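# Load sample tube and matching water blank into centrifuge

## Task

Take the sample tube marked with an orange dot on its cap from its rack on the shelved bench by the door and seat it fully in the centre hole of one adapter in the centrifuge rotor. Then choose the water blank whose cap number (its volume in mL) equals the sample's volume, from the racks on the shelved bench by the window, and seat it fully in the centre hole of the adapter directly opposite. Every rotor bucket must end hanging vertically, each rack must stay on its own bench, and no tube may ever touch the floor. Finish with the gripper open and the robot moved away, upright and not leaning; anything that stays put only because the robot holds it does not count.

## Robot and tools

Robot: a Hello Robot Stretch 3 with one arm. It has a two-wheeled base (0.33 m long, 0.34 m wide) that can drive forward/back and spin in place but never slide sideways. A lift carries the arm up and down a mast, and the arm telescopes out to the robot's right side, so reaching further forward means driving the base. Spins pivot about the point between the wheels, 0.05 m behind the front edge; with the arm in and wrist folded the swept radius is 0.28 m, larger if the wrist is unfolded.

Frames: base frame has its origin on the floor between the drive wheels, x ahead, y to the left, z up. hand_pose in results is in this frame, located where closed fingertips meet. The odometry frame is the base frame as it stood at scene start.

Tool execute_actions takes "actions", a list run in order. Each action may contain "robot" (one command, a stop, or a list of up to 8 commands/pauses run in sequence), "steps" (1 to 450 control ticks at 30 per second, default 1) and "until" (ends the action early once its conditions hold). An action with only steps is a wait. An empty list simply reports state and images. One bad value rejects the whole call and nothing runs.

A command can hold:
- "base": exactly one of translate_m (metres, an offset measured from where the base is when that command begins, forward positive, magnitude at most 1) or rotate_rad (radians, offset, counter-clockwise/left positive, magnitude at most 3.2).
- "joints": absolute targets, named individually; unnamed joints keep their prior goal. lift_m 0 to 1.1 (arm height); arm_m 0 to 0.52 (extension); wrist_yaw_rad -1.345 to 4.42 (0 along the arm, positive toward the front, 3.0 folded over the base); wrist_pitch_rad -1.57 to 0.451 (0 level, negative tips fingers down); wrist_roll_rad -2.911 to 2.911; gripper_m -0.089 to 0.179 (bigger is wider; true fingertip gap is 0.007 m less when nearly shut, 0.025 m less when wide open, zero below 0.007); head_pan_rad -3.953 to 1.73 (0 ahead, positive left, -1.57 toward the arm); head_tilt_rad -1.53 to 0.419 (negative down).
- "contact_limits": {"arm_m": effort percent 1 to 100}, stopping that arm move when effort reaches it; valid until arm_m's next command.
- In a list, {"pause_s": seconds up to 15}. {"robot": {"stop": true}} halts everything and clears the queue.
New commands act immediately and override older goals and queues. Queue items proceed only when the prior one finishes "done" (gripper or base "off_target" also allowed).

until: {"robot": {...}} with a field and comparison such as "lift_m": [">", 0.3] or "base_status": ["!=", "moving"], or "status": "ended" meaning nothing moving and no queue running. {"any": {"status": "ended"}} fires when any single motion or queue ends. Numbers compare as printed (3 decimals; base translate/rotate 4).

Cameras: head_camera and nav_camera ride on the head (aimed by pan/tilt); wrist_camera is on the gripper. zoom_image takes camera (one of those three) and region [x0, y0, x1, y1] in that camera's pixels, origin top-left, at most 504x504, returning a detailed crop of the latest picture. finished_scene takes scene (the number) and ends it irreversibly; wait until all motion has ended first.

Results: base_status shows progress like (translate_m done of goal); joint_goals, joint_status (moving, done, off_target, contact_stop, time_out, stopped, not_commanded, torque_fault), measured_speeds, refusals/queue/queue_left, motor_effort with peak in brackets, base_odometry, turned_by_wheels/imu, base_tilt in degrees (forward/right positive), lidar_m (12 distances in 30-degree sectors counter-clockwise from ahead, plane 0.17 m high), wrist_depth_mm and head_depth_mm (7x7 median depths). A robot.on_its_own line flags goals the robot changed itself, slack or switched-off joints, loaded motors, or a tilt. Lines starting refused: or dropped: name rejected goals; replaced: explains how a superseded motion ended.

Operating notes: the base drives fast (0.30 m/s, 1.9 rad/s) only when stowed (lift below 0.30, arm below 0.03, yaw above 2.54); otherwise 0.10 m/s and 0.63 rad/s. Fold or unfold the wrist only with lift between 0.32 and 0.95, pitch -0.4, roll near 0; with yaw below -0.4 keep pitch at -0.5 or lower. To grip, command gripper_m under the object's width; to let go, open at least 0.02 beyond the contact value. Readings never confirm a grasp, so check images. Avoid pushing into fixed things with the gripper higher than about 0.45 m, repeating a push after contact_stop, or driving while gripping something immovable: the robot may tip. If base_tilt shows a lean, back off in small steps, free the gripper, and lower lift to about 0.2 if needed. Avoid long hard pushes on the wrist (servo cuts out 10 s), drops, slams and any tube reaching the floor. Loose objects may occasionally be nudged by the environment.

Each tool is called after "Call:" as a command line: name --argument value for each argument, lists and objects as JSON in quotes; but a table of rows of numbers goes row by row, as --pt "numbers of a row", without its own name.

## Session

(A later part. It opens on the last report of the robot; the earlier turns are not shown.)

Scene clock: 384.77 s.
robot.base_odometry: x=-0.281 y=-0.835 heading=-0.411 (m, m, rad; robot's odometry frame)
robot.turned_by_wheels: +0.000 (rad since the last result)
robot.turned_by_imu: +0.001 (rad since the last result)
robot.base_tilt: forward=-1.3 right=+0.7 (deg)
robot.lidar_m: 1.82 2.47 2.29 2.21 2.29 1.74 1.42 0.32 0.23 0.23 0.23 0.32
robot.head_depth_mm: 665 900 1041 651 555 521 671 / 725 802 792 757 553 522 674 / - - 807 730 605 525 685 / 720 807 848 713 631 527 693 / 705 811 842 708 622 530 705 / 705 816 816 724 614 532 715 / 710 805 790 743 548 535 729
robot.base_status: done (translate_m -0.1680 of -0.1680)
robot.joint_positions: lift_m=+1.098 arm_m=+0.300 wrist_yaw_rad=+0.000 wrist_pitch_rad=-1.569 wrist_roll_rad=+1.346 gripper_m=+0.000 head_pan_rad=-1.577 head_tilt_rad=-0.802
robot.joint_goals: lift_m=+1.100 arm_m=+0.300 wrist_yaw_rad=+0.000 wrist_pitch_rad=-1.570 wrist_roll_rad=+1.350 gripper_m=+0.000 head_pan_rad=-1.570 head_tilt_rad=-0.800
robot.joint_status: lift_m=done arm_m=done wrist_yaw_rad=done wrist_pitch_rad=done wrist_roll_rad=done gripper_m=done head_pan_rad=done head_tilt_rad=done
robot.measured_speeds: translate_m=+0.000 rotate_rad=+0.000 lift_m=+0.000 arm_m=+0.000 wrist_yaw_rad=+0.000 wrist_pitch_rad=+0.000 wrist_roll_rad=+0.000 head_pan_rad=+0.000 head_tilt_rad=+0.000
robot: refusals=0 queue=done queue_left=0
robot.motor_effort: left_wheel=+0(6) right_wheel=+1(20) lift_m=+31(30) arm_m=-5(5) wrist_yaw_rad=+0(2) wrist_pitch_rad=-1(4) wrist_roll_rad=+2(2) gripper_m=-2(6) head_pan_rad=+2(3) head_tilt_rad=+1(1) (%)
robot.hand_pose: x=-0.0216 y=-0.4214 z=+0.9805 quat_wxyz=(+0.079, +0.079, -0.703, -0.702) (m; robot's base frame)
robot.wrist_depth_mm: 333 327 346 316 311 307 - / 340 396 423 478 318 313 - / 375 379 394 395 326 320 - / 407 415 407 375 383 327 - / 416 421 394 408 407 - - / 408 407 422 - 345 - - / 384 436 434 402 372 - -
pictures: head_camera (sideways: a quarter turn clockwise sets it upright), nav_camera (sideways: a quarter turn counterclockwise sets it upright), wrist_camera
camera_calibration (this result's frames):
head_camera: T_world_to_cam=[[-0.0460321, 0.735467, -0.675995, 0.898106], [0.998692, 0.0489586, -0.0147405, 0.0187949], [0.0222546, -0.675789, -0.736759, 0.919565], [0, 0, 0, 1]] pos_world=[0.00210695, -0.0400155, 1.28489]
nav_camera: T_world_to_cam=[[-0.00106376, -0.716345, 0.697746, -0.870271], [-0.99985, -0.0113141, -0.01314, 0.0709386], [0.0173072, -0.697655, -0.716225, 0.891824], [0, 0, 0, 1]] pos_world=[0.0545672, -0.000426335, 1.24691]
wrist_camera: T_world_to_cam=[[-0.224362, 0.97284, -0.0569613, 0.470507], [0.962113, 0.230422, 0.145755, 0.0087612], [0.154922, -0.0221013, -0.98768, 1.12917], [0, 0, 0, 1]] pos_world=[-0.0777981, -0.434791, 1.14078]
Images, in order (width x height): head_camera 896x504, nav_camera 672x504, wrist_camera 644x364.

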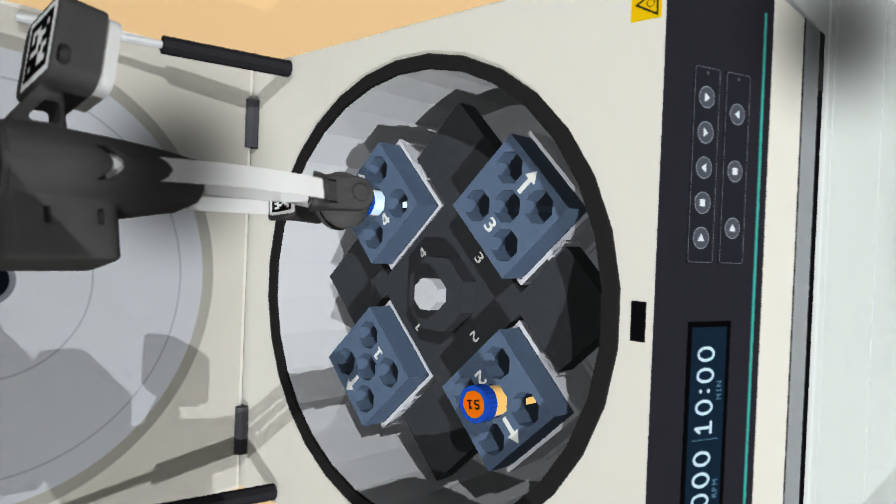

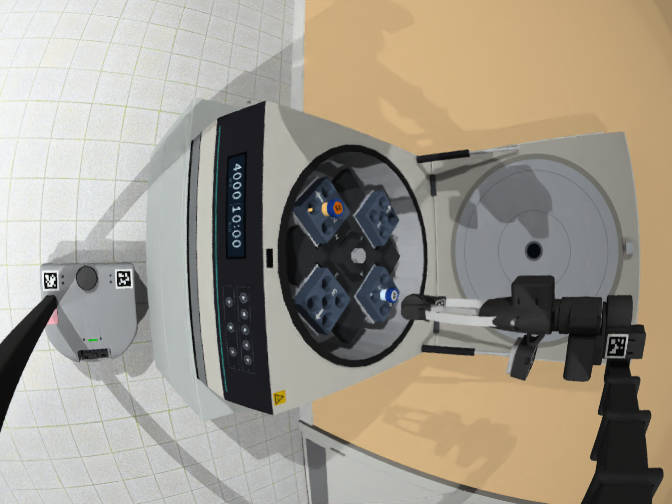

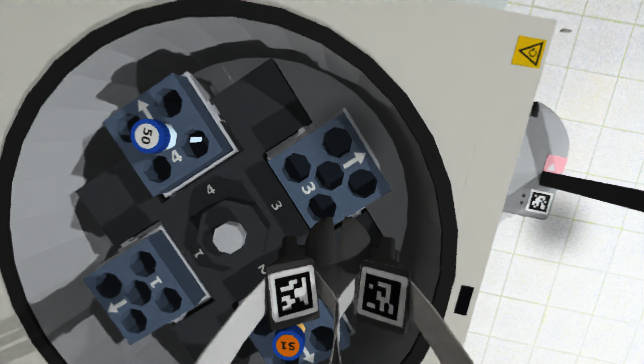

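Call:
execute_actions --actions '[{"robot":{"joints":{"arm_m":0}},"steps":450,"until":{"robot":{"status":"ended"}}}]'

Call:
finished_scene --scene 1

Scene clock: 391.23 s.
robot.base_odometry: x=-0.281 y=-0.835 heading=-0.411 (m, m, rad; robot's odometry frame)
robot.turned_by_wheels: +0.000 (rad since the last result)
robot.turned_by_imu: +0.001 (rad since the last result)
robot.base_tilt: forward=-1.2 right=+0.6 (deg)
robot.lidar_m: 1.82 2.48 2.29 2.20 2.28 1.75 1.42 0.32 0.23 0.23 0.23 0.32
robot.head_depth_mm: - - - - - 535 671 / - - - - - - 728 / - - - - - - - / 703 810 848 - - 548 722 / 706 813 843 755 - 550 705 / 709 817 818 710 612 533 719 / 709 805 789 743 548 535 729
robot.base_status: done (translate_m -0.1680 of -0.1680)
robot.joint_positions: lift_m=+1.098 arm_m=+0.000 wrist_yaw_rad=+0.000 wrist_pitch_rad=-1.569 wrist_roll_rad=+1.346 gripper_m=+0.000 head_pan_rad=-1.577 head_tilt_rad=-0.802
robot.joint_goals: lift_m=+1.100 arm_m=+0.000 wrist_yaw_rad=+0.000 wrist_pitch_rad=-1.570 wrist_roll_rad=+1.350 gripper_m=+0.000 head_pan_rad=-1.570 head_tilt_rad=-0.800
robot.joint_status: lift_m=done arm_m=done wrist_yaw_rad=done wrist_pitch_rad=done wrist_roll_rad=done gripper_m=done head_pan_rad=done head_tilt_rad=done
robot.measured_speeds: translate_m=+0.000 rotate_rad=+0.000 lift_m=+0.000 arm_m=+0.000 wrist_yaw_rad=+0.000 wrist_pitch_rad=+0.000 wrist_roll_rad=+0.000 head_pan_rad=+0.000 head_tilt_rad=+0.000
robot: refusals=0 queue=done queue_left=0
robot.motor_effort: left_wheel=+0(0) right_wheel=+1(1) lift_m=+31(31) arm_m=-5(5) wrist_yaw_rad=+0(0) wrist_pitch_rad=+0(1) wrist_roll_rad=+2(2) gripper_m=-2(2) head_pan_rad=+2(2) head_tilt_rad=+1(1) (%)
robot.hand_pose: x=-0.0216 y=-0.1215 z=+0.9805 quat_wxyz=(+0.080, +0.079, -0.703, -0.702) (m; robot's base frame)
robot.wrist_depth_mm: 398 331 342 757 - - - / 391 334 360 877 - - - / 386 342 380 821 - - - / 424 414 402 - - - - / 421 422 426 - - - - / 415 369 440 - - - - / 452 374 455 - - - -
pictures: head_camera (sideways: a quarter turn clockwise sets it upright), nav_camera (sideways: a quarter turn counterclockwise sets it upright), wrist_camera
camera_calibration (this result's frames):
head_camera: T_world_to_cam=[[-0.0460407, 0.735466, -0.675995, 0.898106], [0.998691, 0.0489702, -0.0147405, 0.0187949], [0.0222625, -0.675789, -0.736759, 0.919565], [0, 0, 0, 1]] pos_world=[0.00210742, -0.0400156, 1.28489]
nav_camera: T_world_to_cam=[[-0.00105539, -0.716345, 0.697746, -0.870272], [-0.99985, -0.0113258, -0.01314, 0.0709386], [0.0173153, -0.697655, -0.716225, 0.891824], [0, 0, 0, 1]] pos_world=[0.0545672, -0.000425779, 1.24691]
wrist_camera: T_world_to_cam=[[-0.224658, 0.972765, -0.0570708, 0.178818], [0.962043, 0.230732, 0.145729, -0.0602794], [0.154928, -0.0221652, -0.987677, 1.13579], [0, 0, 0, 1]] pos_world=[-0.0778013, -0.134865, 1.14078]
Images, in order (width x height): head_camera 896x504, nav_camera 672x504, wrist_camera 644x364.

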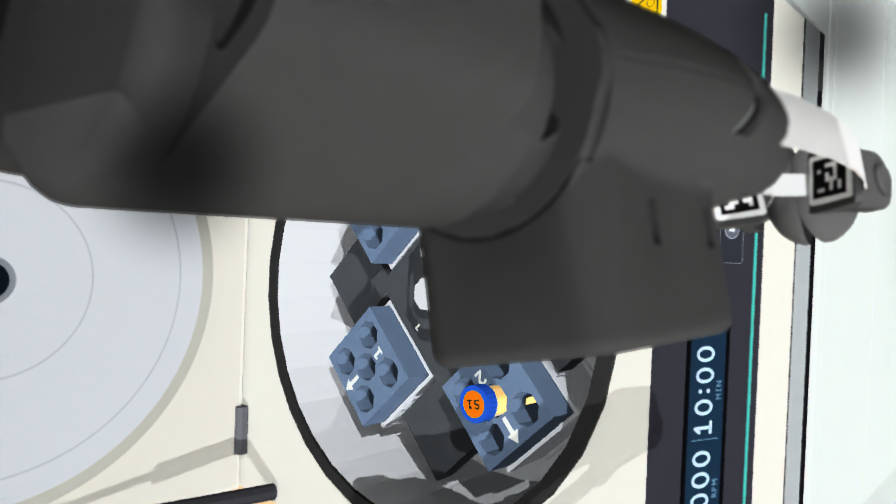

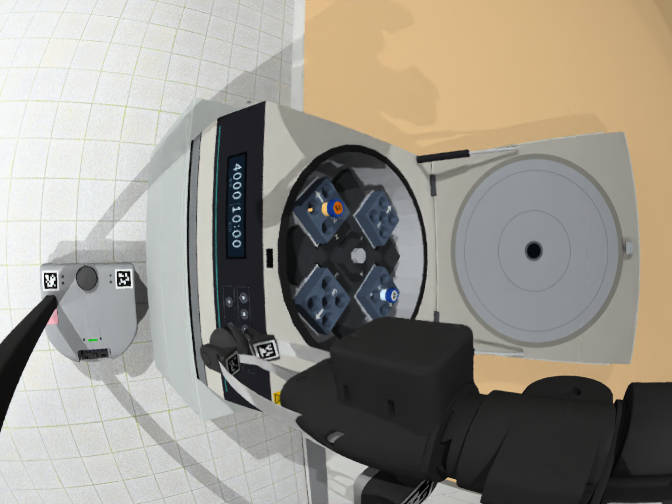

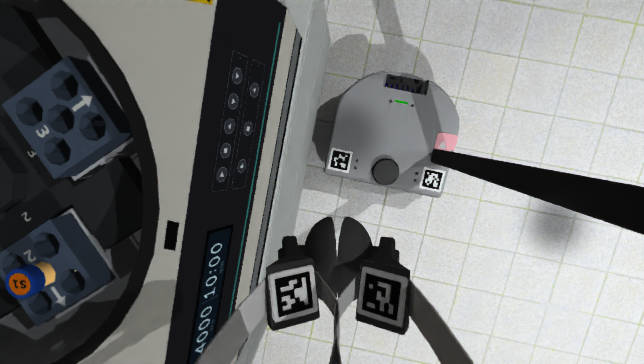

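The scene is finished: the task was done.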